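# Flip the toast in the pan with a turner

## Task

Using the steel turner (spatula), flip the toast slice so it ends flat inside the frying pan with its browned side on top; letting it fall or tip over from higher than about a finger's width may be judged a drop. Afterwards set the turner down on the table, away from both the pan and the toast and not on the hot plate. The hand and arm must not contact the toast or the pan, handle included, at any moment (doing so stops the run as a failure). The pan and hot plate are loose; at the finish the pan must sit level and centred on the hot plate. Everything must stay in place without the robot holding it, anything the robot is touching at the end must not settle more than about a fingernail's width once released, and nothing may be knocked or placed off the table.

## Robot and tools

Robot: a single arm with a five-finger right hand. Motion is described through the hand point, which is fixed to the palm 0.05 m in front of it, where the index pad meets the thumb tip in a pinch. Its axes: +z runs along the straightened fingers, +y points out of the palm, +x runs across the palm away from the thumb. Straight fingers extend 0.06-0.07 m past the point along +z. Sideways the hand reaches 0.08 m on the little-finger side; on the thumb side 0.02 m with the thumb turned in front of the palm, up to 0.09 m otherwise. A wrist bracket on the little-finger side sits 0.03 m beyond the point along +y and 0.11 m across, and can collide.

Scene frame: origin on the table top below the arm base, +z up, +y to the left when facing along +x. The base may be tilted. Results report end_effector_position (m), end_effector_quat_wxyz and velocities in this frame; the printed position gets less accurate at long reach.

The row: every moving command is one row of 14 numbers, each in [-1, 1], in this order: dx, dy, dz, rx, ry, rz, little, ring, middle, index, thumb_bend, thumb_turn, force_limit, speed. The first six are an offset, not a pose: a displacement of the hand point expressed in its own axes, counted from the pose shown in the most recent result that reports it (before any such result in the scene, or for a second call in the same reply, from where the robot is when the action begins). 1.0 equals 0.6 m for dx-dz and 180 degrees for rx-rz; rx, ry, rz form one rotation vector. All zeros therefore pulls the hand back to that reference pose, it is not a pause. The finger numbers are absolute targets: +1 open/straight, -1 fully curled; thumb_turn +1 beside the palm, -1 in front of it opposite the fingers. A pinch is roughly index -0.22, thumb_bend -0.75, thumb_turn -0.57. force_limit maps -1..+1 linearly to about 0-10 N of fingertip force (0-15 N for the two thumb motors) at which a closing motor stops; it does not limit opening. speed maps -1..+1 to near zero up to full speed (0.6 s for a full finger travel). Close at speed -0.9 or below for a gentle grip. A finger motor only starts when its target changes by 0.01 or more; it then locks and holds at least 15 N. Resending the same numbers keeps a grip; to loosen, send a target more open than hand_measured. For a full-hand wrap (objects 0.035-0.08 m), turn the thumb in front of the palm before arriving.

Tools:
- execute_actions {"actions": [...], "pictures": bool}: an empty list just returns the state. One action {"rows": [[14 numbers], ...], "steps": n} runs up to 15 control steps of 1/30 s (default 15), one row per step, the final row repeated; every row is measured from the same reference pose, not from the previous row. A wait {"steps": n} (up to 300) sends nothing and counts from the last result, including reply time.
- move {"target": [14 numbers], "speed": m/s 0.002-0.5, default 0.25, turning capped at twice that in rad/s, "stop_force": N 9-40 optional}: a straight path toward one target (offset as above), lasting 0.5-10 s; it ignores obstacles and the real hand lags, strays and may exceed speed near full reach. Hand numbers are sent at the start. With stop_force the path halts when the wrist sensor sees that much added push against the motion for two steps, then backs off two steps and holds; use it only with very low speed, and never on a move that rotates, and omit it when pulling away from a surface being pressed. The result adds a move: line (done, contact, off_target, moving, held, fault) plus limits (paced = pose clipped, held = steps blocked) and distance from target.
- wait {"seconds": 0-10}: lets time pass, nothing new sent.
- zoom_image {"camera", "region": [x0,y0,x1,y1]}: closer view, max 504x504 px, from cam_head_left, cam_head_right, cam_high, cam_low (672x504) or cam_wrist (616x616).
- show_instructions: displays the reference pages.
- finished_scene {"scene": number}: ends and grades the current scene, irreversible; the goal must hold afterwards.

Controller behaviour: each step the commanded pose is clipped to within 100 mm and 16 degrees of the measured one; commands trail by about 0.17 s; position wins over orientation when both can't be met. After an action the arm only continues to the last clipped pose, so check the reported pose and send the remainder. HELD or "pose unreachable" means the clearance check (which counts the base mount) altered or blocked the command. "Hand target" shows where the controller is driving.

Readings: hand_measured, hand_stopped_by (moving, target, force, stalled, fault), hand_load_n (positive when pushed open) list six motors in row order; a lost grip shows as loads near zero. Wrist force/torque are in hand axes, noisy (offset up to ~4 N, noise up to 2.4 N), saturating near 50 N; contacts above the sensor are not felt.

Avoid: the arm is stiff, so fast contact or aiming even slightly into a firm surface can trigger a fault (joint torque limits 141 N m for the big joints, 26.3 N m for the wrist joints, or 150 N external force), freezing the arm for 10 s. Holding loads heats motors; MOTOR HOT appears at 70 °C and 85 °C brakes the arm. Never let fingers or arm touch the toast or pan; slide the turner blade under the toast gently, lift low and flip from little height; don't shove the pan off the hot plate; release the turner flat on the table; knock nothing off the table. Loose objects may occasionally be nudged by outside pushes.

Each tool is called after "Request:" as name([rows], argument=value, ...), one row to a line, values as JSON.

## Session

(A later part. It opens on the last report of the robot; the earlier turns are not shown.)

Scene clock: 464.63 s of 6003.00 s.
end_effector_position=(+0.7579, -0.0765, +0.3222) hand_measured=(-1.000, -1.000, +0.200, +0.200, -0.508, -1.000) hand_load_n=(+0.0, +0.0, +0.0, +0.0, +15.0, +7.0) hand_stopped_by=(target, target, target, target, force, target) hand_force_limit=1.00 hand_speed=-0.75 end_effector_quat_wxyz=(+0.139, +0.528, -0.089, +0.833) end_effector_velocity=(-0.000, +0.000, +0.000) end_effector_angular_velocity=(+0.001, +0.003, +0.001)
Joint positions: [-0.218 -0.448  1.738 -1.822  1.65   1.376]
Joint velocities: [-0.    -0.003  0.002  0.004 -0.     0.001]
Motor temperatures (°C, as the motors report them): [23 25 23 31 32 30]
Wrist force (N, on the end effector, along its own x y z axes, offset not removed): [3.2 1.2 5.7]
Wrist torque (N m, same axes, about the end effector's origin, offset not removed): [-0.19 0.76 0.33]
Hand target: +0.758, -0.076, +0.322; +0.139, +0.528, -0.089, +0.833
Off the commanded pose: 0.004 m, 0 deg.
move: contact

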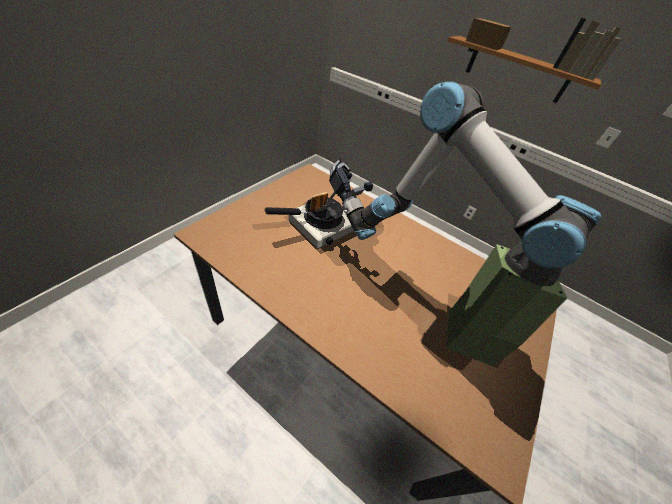

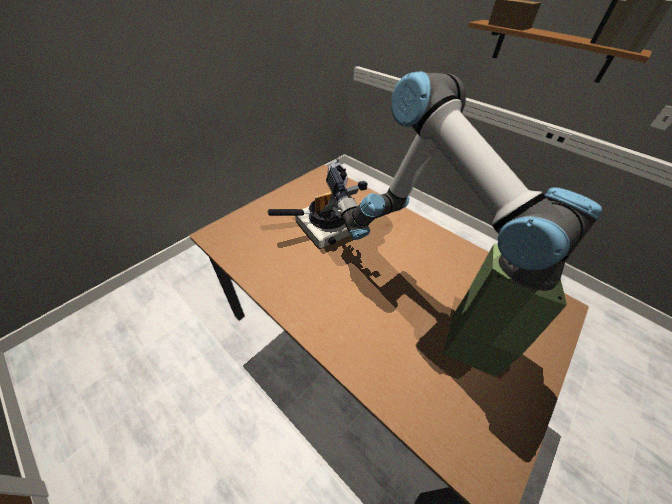

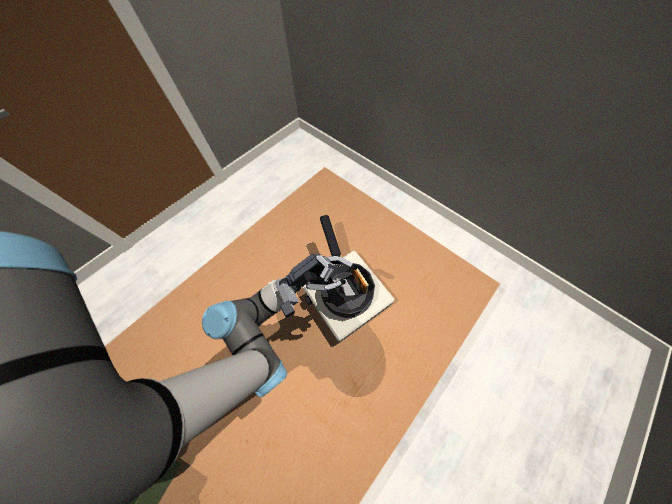

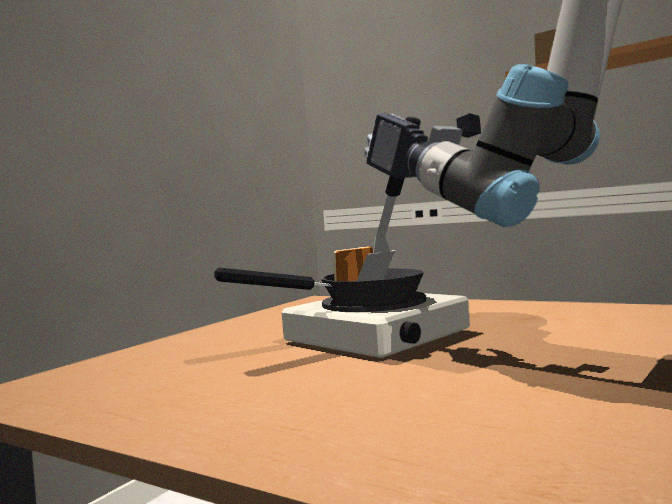

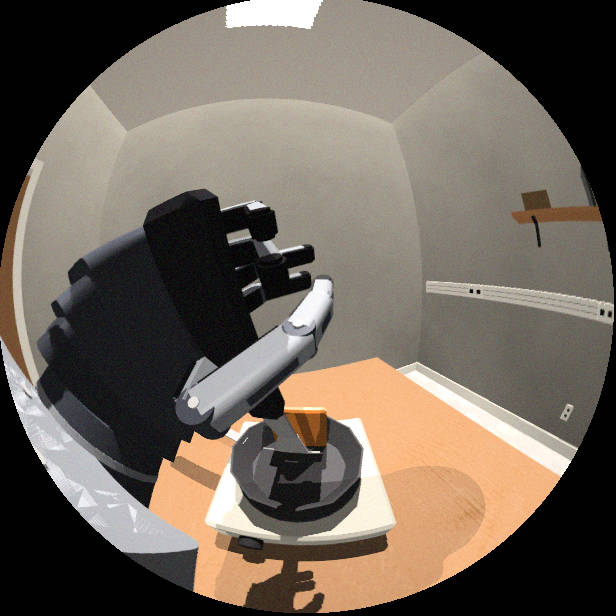

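Request:
move(target=[0.0209,0,0.03,0,0,0,-1,-1,0.2,0.2,-0.95,-1,1,-0.75], speed=0.012)

Request:
move(target=[-0.0035,0,0.0076,0,0,0,-1,-1,0.2,0.2,-0.95,-1,1,-0.75], speed=0.002)

Request:
zoom_image(camera="cam_low", region=[310,220,450,320])

Scene clock: 473.07 s of 6003.00 s.
end_effector_position=(+0.7681, -0.0801, +0.3409) hand_measured=(-1.000, -1.000, +0.200, +0.200, -0.508, -1.000) hand_load_n=(+0.0, +0.0, +0.0, +0.0, +15.0, +7.0) hand_stopped_by=(target, target, target, target, force, target) hand_force_limit=1.00 hand_speed=-0.75 end_effector_quat_wxyz=(+0.139, +0.528, -0.089, +0.833) end_effector_velocity=(+0.002, +0.000, +0.003) end_effector_angular_velocity=(+0.000, -0.001, +0.001)
Joint positions: [-0.216 -0.486  1.732 -1.778  1.652  1.375]
Joint velocities: [ 0.001 -0.005 -0.002  0.006  0.     0.   ]
Motor temperatures (°C, as the motors report them): [23 25 23 31 32 30]
Wrist force (N, on the end effector, along its own x y z axes, offset not removed): [-3.3 1.6 1.7]
Wrist torque (N m, same axes, about the end effector's origin, offset not removed): [0.11 0.35 -0.17]
Hand target: +0.768, -0.080, +0.341; +0.139, +0.528, -0.089, +0.833
Off the commanded pose: 0.000 m, 0 deg.
After step 90, 3.40 s passed at rest.
move: done

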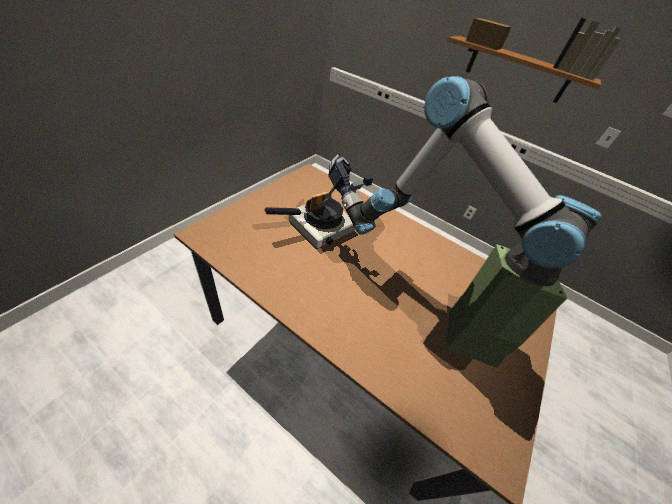

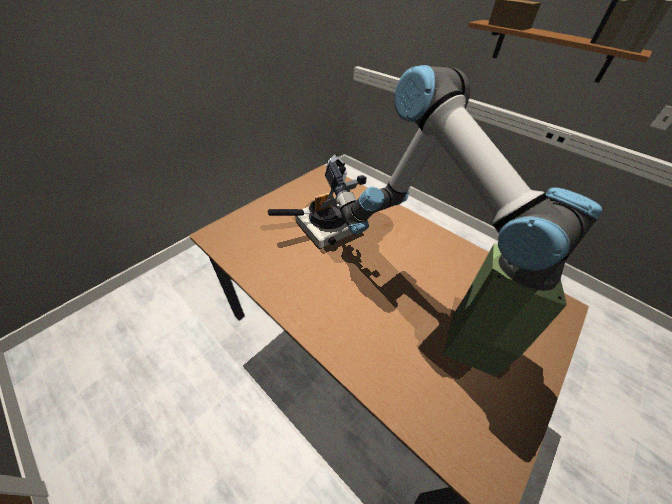

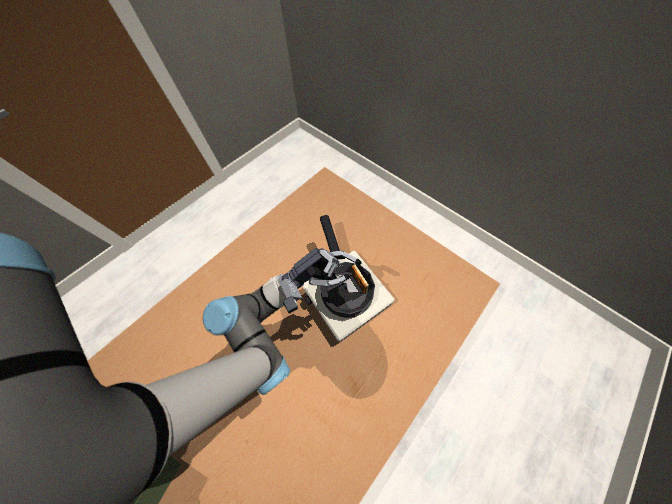

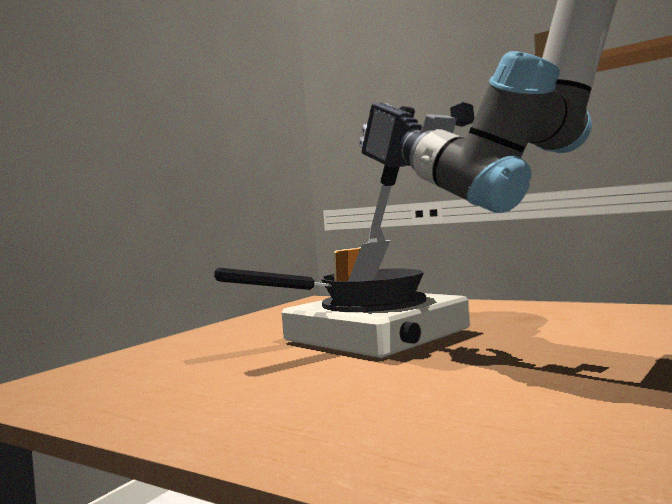

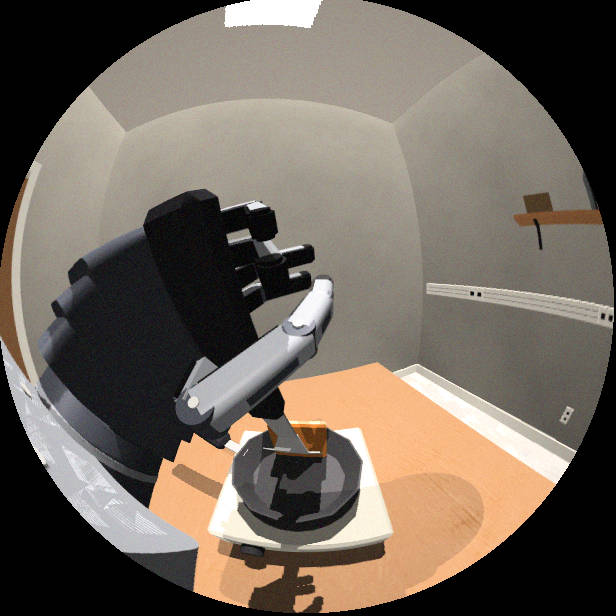

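Scene clock: 475.80 s of 6003.00 s.
end_effector_position=(+0.7727, -0.0817, +0.3410) hand_measured=(-1.000, -1.000, +0.200, +0.200, -0.508, -1.000) hand_load_n=(+0.0, +0.0, +0.0, +0.0, +15.0, +7.0) hand_stopped_by=(target, target, target, target, force, target) hand_force_limit=1.00 hand_speed=-0.75 end_effector_quat_wxyz=(+0.139, +0.528, -0.089, +0.833) end_effector_velocity=(+0.001, +0.000, +0.000) end_effector_angular_velocity=(-0.001, -0.000, +0.002)
Joint positions: [-0.217 -0.483  1.718 -1.766  1.65   1.376]
Joint velocities: [ 0.     0.    -0.001  0.001 -0.002  0.   ]
Motor temperatures (°C, as the motors report them): [23 25 23 31 32 30]
Wrist force (N, on the end effector, along its own x y z axes, offset not removed): [-1.7 -0.6 3.0]
Wrist torque (N m, same axes, about the end effector's origin, offset not removed): [-0.48 0.01 -0.14]
Hand target: +0.773, -0.082, +0.341; +0.139, +0.528, -0.089, +0.833
Off the commanded pose: 0.000 m, 0 deg.
move: done

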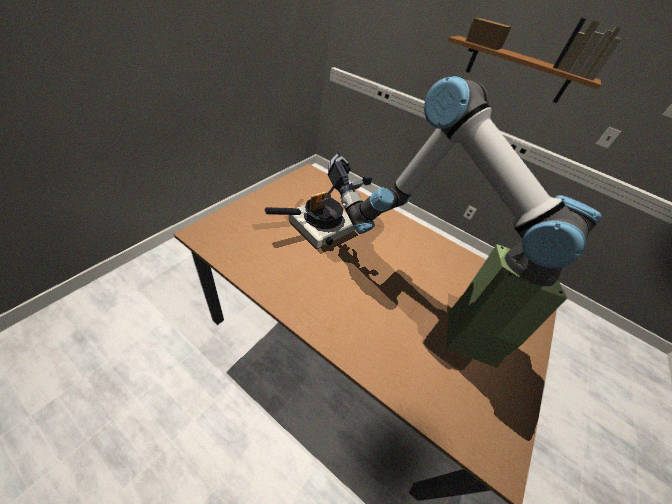

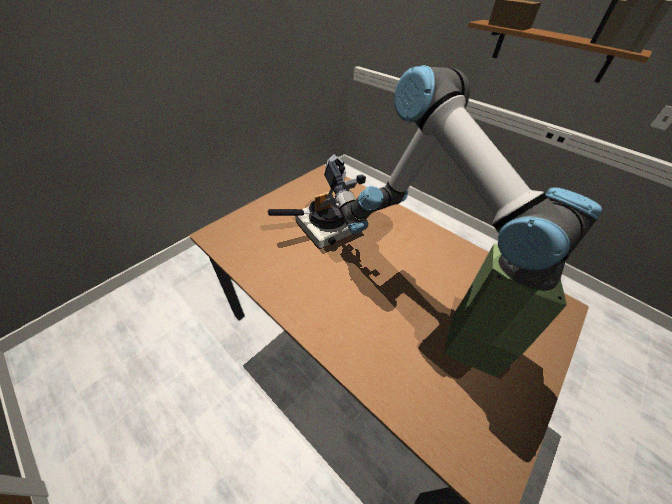

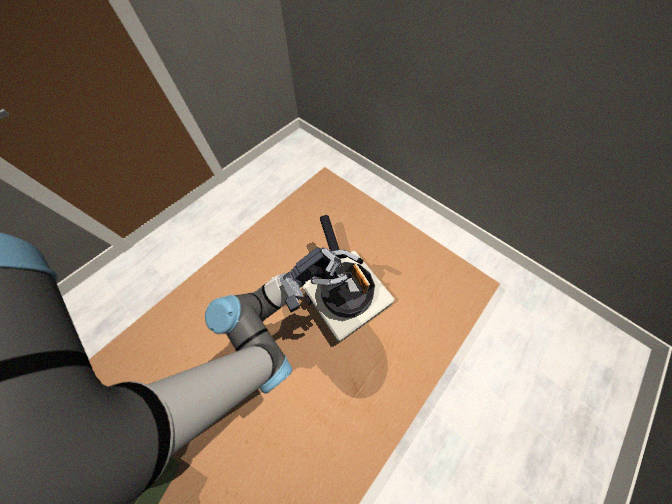

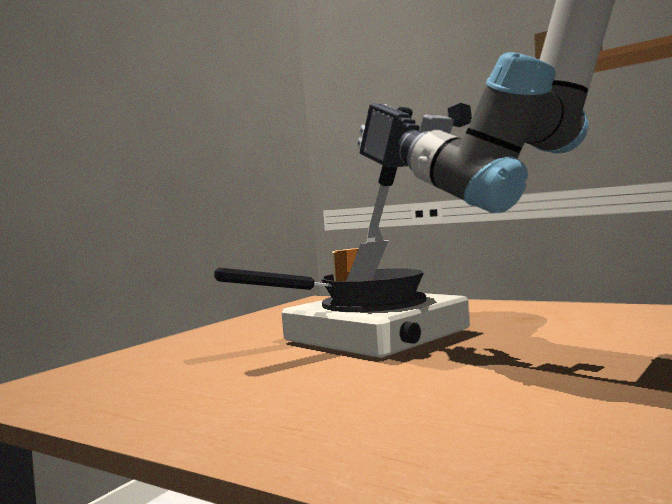

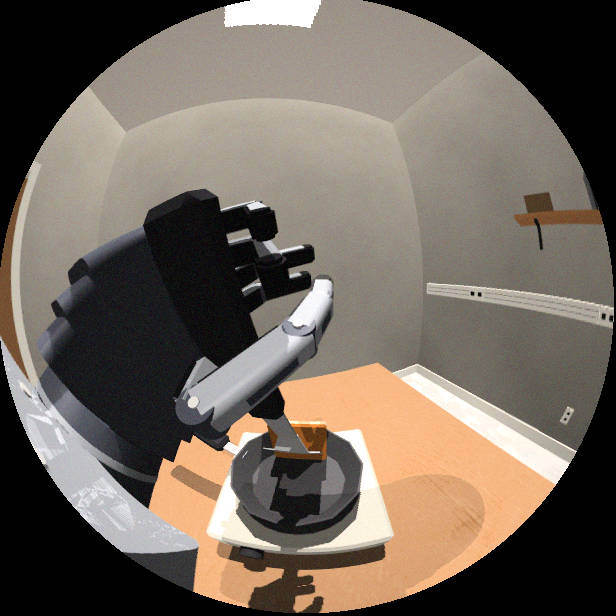

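Region (310, 220, 450, 320) of cam_low's 672x504 image, scaled by 3.600, with more detail than that image has; it fills the top 360 rows of this view, and the rest is white.

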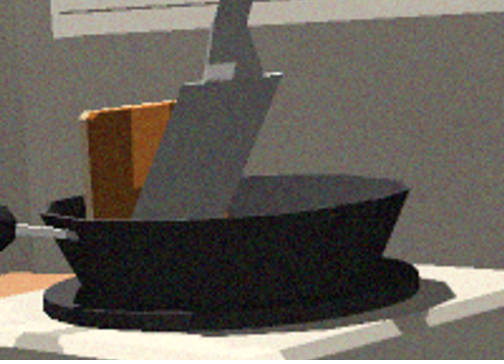

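Starting to tip. 2.5 mm more.

Request:
move(target=[-0.0018,0,0.0038,0,0,0,-1,-1,0.2,0.2,-0.95,-1,1,-0.75], speed=0.002)

Request:
zoom_image(camera="cam_low", region=[310,220,450,320])

Request:
zoom_image(camera="cam_wrist", region=[240,400,380,500])

Scene clock: 482.53 s of 6003.00 s.
end_effector_position=(+0.7751, -0.0825, +0.3410) hand_measured=(-1.000, -1.000, +0.200, +0.200, -0.508, -1.000) hand_load_n=(+0.0, +0.0, +0.0, +0.0, +15.0, +7.0) hand_stopped_by=(target, target, target, target, force, target) hand_force_limit=1.00 hand_speed=-0.75 end_effector_quat_wxyz=(+0.139, +0.528, -0.089, +0.833) end_effector_velocity=(+0.001, +0.001, +0.000) end_effector_angular_velocity=(-0.001, -0.000, +0.002)
Joint positions: [-0.218 -0.482  1.711 -1.761  1.65   1.377]
Joint velocities: [ 0.001 -0.    -0.001  0.001 -0.002 -0.   ]
Motor temperatures (°C, as the motors report them): [23 25 23 31 32 30]
Wrist force (N, on the end effector, along its own x y z axes, offset not removed): [-2.3 -3.0 2.3]
Wrist torque (N m, same axes, about the end effector's origin, offset not removed): [-0.72 0.03 -0.13]
Hand target: +0.775, -0.083, +0.341; +0.139, +0.528, -0.089, +0.833
Off the commanded pose: 0.000 m, 0 deg.
After step 90, 2.27 s passed at rest.
move: done

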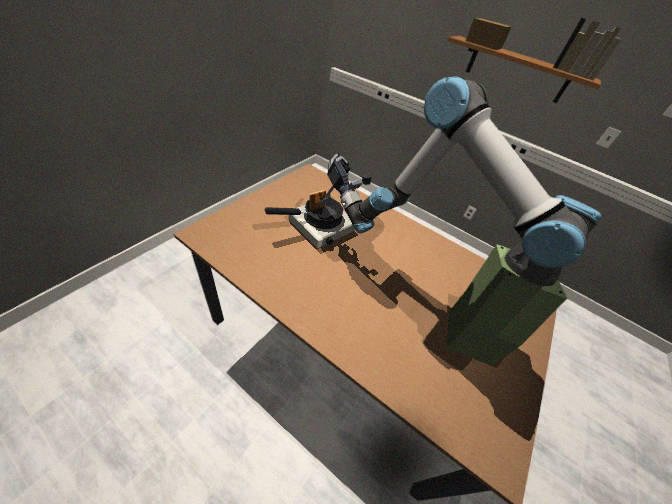

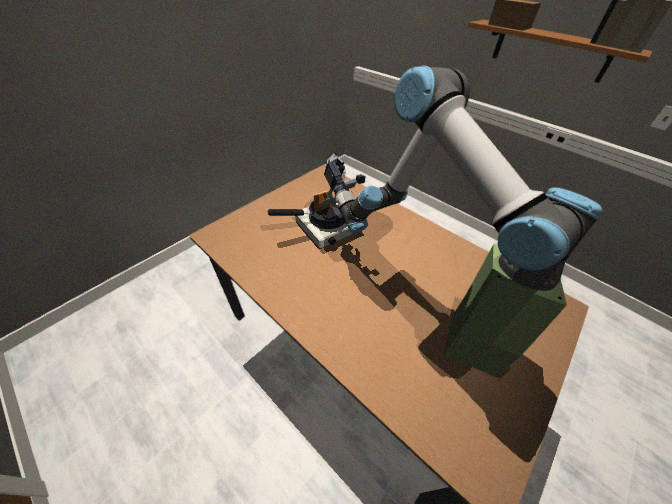

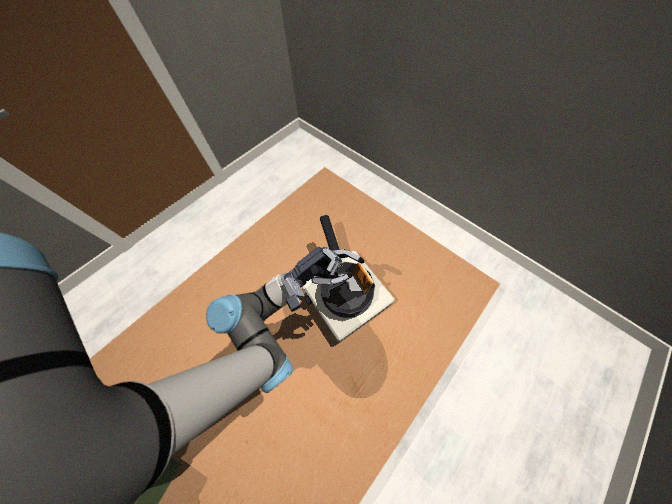

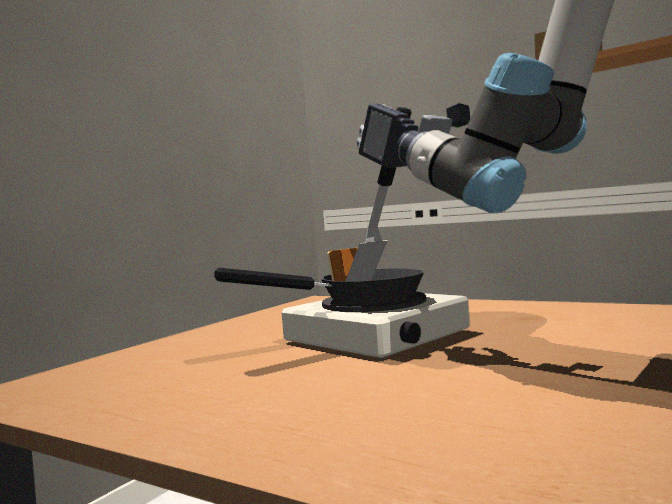

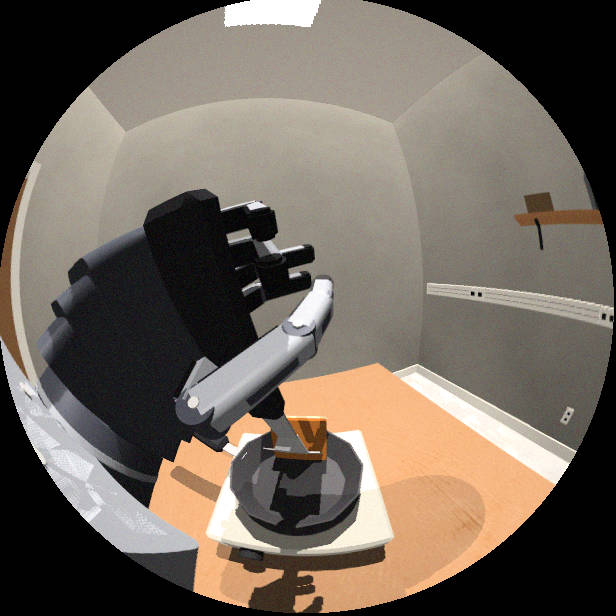

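Region (310, 220, 450, 320) of cam_low's 672x504 image, scaled by 3.600, with more detail than that image has; it fills the top 360 rows of this view, and the rest is white.

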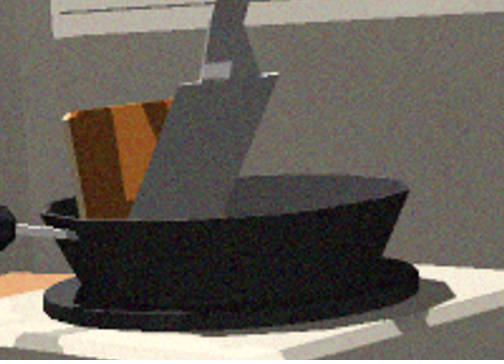

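Region (240, 400, 380, 500) of cam_wrist's 616x616 image, scaled by 3.600, with more detail than that image has; it fills the top 360 rows of this view, and the rest is white.

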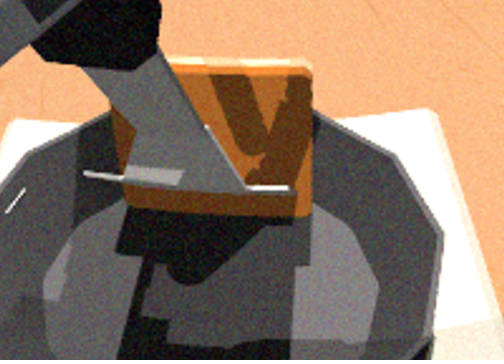

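Request:
execute_actions(actions=[])

Request:
zoom_image(camera="cam_low", region=[310,220,450,320])

Request:
zoom_image(camera="cam_wrist", region=[240,400,380,500])

Scene clock: 485.93 s of 6003.00 s.
end_effector_position=(+0.7751, -0.0825, +0.3410) hand_measured=(-1.000, -1.000, +0.200, +0.200, -0.508, -1.000) hand_load_n=(+0.0, +0.0, +0.0, +0.0, +15.0, +7.0) hand_stopped_by=(target, target, target, target, force, target) hand_force_limit=1.00 hand_speed=-0.75 end_effector_quat_wxyz=(+0.139, +0.528, -0.089, +0.833) end_effector_velocity=(+0.000, +0.000, +0.000) end_effector_angular_velocity=(+0.000, -0.001, -0.000)
Joint positions: [-0.218 -0.482  1.711 -1.76   1.65   1.377]
Joint velocities: [ 0.001 -0.    -0.     0.     0.001 -0.   ]
Motor temperatures (°C, as the motors report them): [23 25 23 31 32 30]
Wrist force (N, on the end effector, along its own x y z axes, offset not removed): [-1.8 -0.8 3.2]
Wrist torque (N m, same axes, about the end effector's origin, offset not removed): [-0.38 -0.11 -0.22]
Hand target: +0.775, -0.083, +0.341; +0.139, +0.528, -0.089, +0.833
Off the commanded pose: 0.000 m, 0 deg.
Steps of this call (steps 1 to 90: nothing new was sent; then 0.40 s passed at rest). Readings (end_effector_position | what the end effector reports):
1: (+0.7751, -0.0825, +0.3410) | hand_measured=(-1.000, -1.000, +0.200, +0.200, -0.508, -1.000) hand_load_n=(+0.0, +0.0, +0.0, +0.0, +15.0, +7.0) hand_stopped_by=(target, target, target, target, force, target) hand_force_limit=1.00 hand_speed=-0.75
2: (+0.7751, -0.0825, +0.3410) | hand_measured=(-1.000, -1.000, +0.200, +0.200, -0.508, -1.000) hand_load_n=(+0.0, +0.0, +0.0, +0.0, +15.0, +7.0) hand_stopped_by=(target, target, target, target, force, target) hand_force_limit=1.00 hand_speed=-0.75
4: (+0.7751, -0.0825, +0.3410) | hand_measured=(-1.000, -1.000, +0.200, +0.200, -0.508, -1.000) hand_load_n=(+0.0, +0.0, +0.0, +0.0, +15.0, +7.0) hand_stopped_by=(target, target, target, target, force, target) hand_force_limit=1.00 hand_speed=-0.75
8: (+0.7751, -0.0825, +0.3410) | hand_measured=(-1.000, -1.000, +0.200, +0.200, -0.508, -1.000) hand_load_n=(+0.0, +0.0, +0.0, +0.0, +15.0, +7.0) hand_stopped_by=(target, target, target, target, force, target) hand_force_limit=1.00 hand_speed=-0.75
90: the state above

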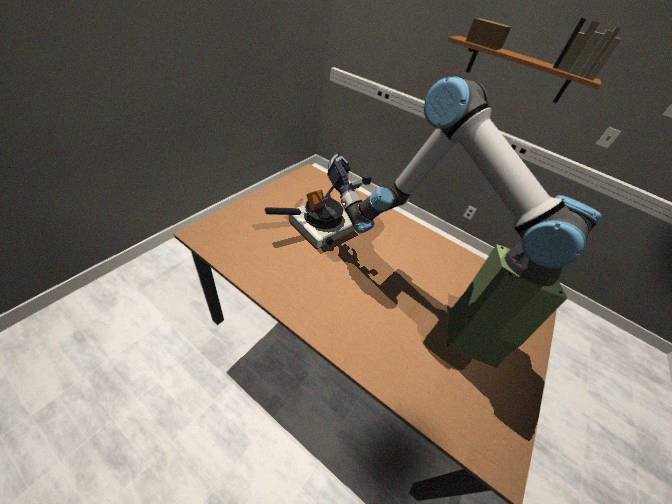

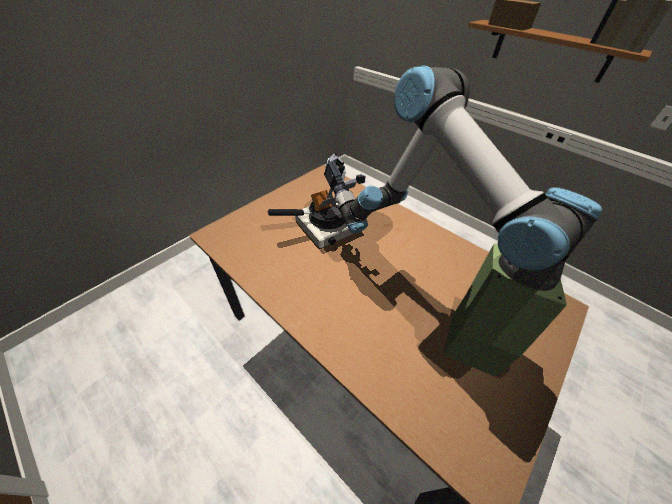

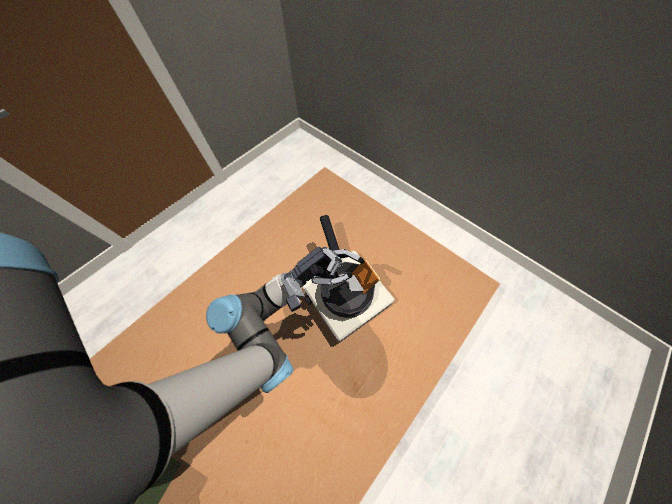

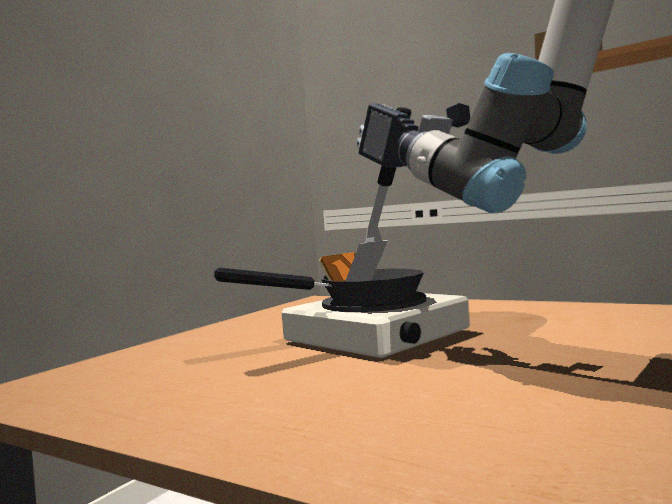

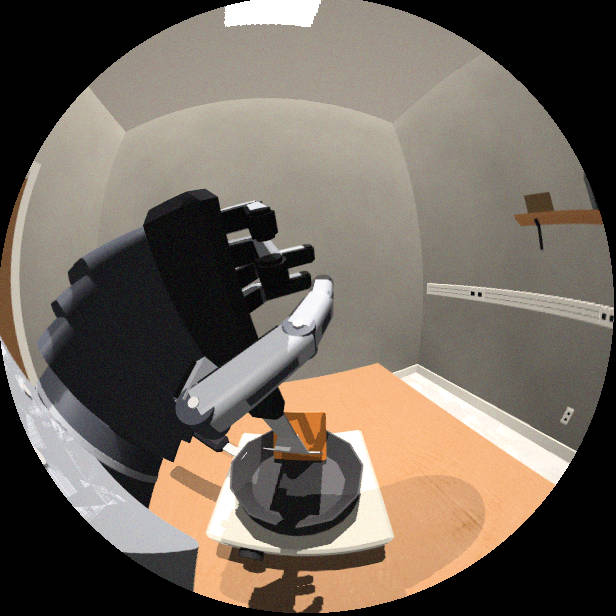

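Region (310, 220, 450, 320) of cam_low's 672x504 image, scaled by 3.600, with more detail than that image has; it fills the top 360 rows of this view, and the rest is white.

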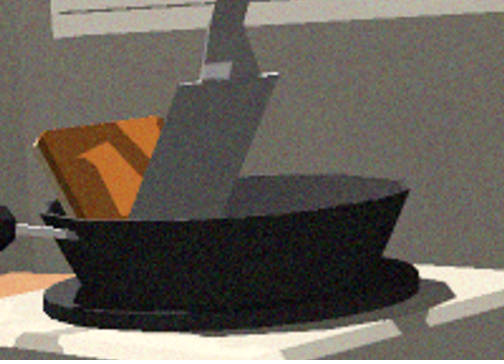

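Region (240, 400, 380, 500) of cam_wrist's 616x616 image, scaled by 3.600, with more detail than that image has; it fills the top 360 rows of this view, and the rest is white.

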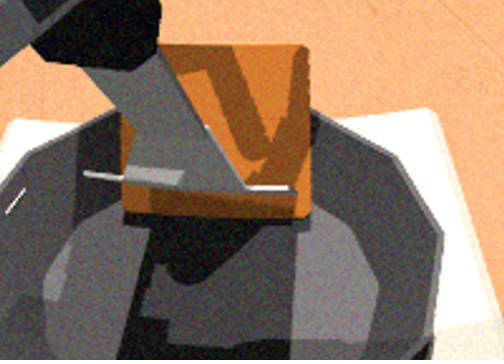

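Request:
move(target=[-0.0105,0,-0.0169,0,0,0,-1,-1,0.2,0.2,-0.95,-1,1,-0.75], speed=0.004)

Request:
move(target=[-0.0081,0,-0.0084,0,0,0,-1,-1,0.2,0.2,-0.95,-1,1,-0.75], speed=0.004, stop_force=9)

Request:
zoom_image(camera="cam_low", region=[310,220,450,320])

Request:
zoom_image(camera="cam_wrist", region=[240,400,380,500])

Scene clock: 497.20 s of 6003.00 s.
end_effector_position=(+0.7691, -0.0804, +0.3311) hand_measured=(-1.000, -1.000, +0.200, +0.200, -0.508, -1.000) hand_load_n=(+0.0, +0.0, +0.0, +0.0, +15.0, +7.0) hand_stopped_by=(target, target, target, target, force, target) hand_force_limit=1.00 hand_speed=-0.75 end_effector_quat_wxyz=(+0.139, +0.528, -0.089, +0.833) end_effector_velocity=(-0.000, +0.000, -0.001) end_effector_angular_velocity=(-0.001, -0.000, -0.000)
Joint positions: [-0.219 -0.463  1.717 -1.786  1.649  1.377]
Joint velocities: [-0.     0.001  0.    -0.002 -0.    -0.   ]
Motor temperatures (°C, as the motors report them): [23 25 23 31 32 30]
Wrist force (N, on the end effector, along its own x y z axes, offset not removed): [-2.0 1.5 1.3]
Wrist torque (N m, same axes, about the end effector's origin, offset not removed): [0.13 0.05 -0.05]
Hand target: +0.769, -0.080, +0.331; +0.139, +0.528, -0.089, +0.833
Off the commanded pose: 0.000 m, 0 deg.
After step 90, 5.07 s passed at rest.
move: done

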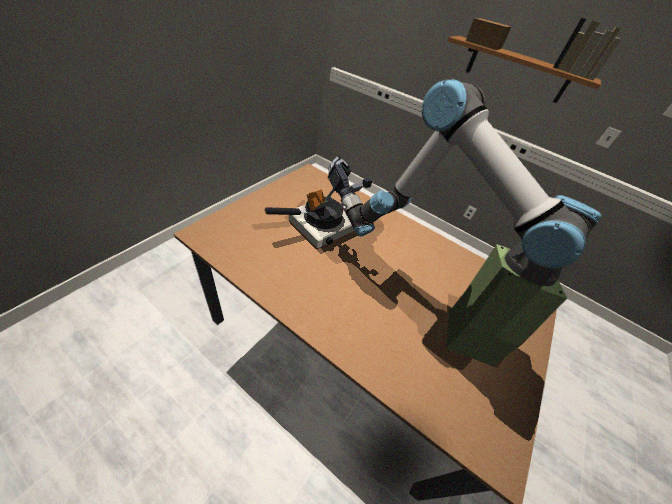

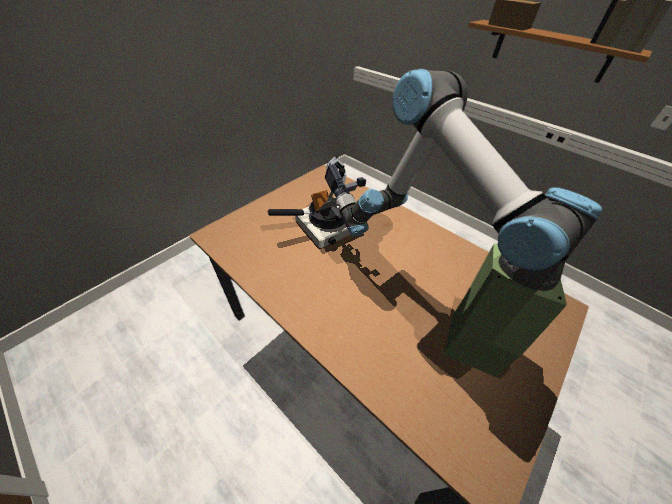

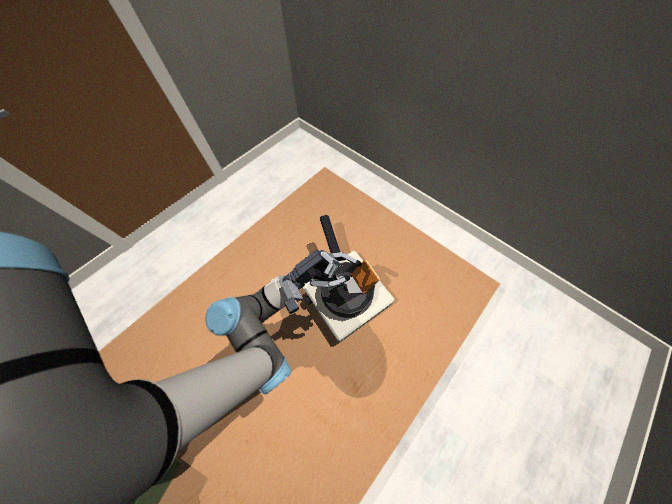

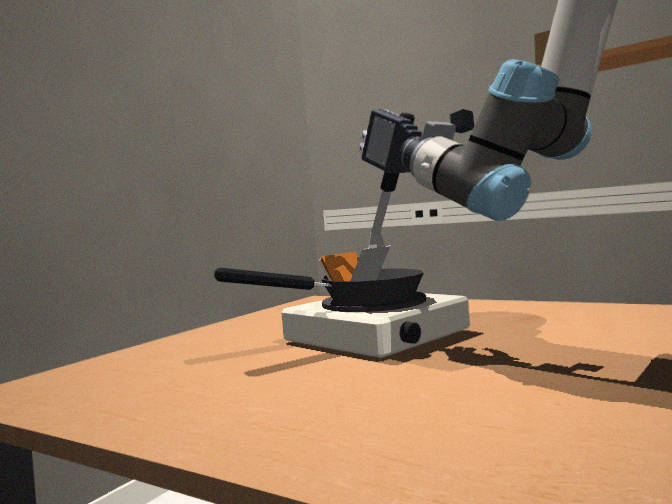

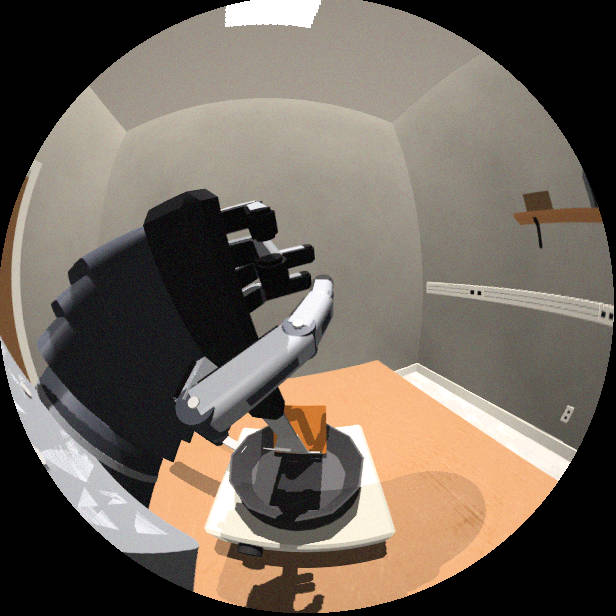

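Scene clock: 499.17 s of 6003.00 s.
end_effector_position=(+0.7668, -0.0796, +0.3246) hand_measured=(-1.000, -1.000, +0.200, +0.200, -0.508, -1.000) hand_load_n=(+0.0, +0.0, +0.0, +0.0, +15.0, +7.0) hand_stopped_by=(target, target, target, target, force, target) hand_force_limit=1.00 hand_speed=-0.75 end_effector_quat_wxyz=(+0.139, +0.528, -0.089, +0.833) end_effector_velocity=(-0.000, +0.000, -0.001) end_effector_angular_velocity=(-0.001, +0.000, +0.001)
Joint positions: [-0.22  -0.449  1.716 -1.798  1.648  1.377]
Joint velocities: [-0.     0.002 -0.    -0.002 -0.002 -0.   ]
Motor temperatures (°C, as the motors report them): [23 25 23 31 32 30]
Wrist force (N, on the end effector, along its own x y z axes, offset not removed): [1.5 -0.1 2.7]
Wrist torque (N m, same axes, about the end effector's origin, offset not removed): [-0.29 -0.34 0.27]
Hand target: +0.767, -0.080, +0.325; +0.139, +0.528, -0.089, +0.833
Off the commanded pose: 0.000 m, 0 deg.
move: done

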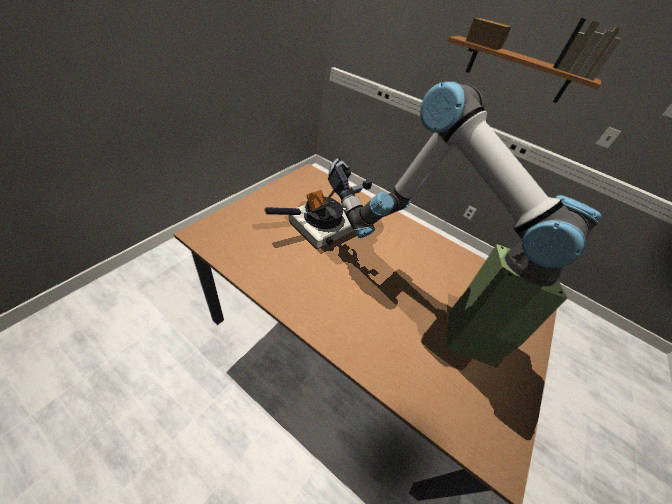

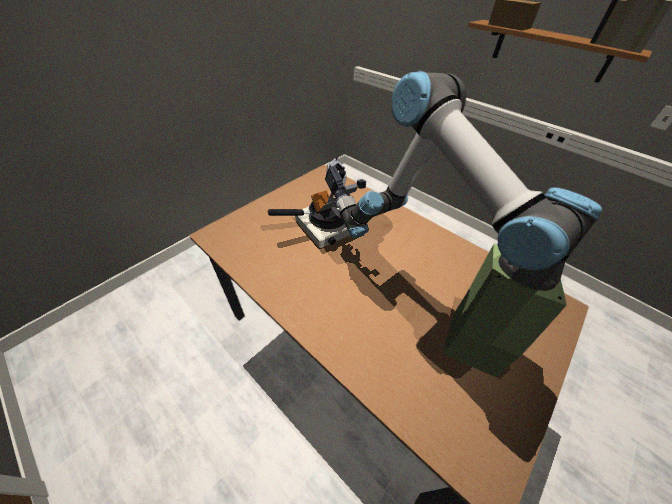

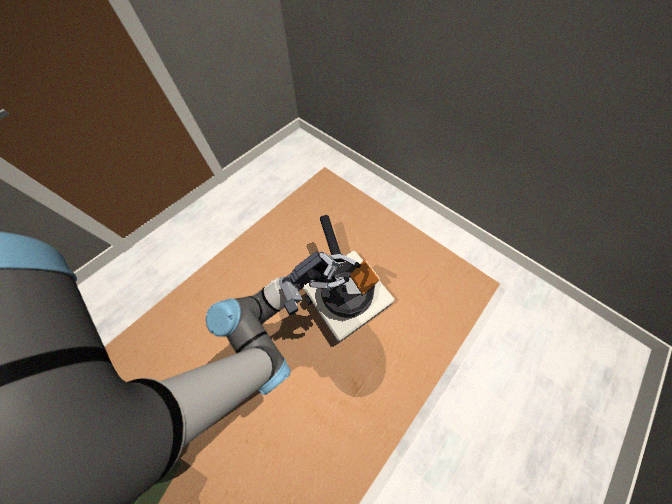

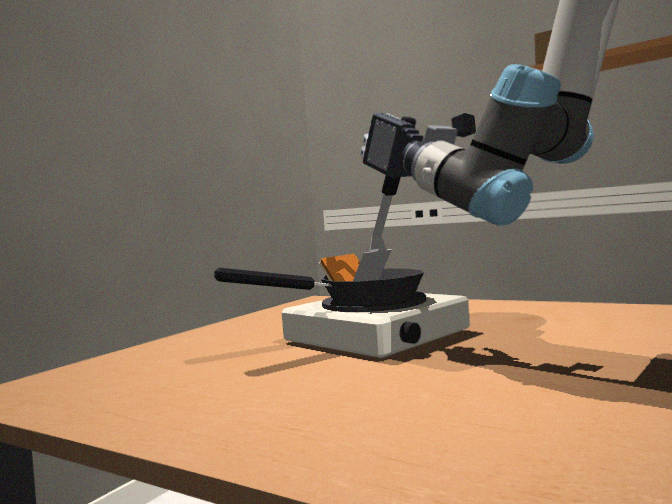

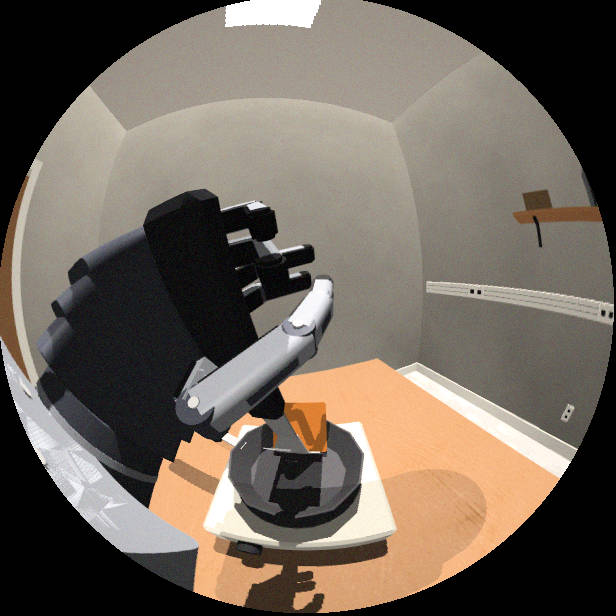

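Region (310, 220, 450, 320) of cam_low's 672x504 image, scaled by 3.600, with more detail than that image has; it fills the top 360 rows of this view, and the rest is white.

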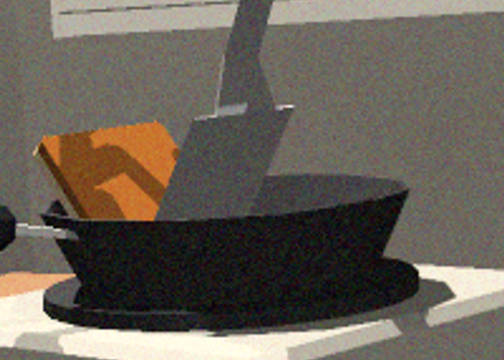

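Region (240, 400, 380, 500) of cam_wrist's 616x616 image, scaled by 3.600, with more detail than that image has; it fills the top 360 rows of this view, and the rest is white.

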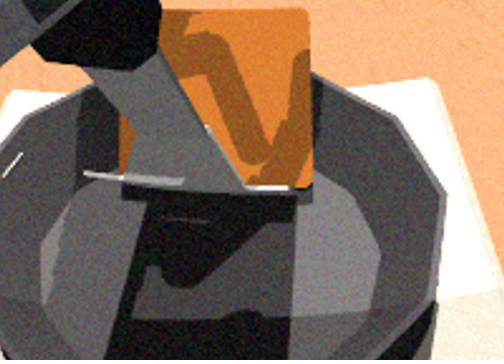

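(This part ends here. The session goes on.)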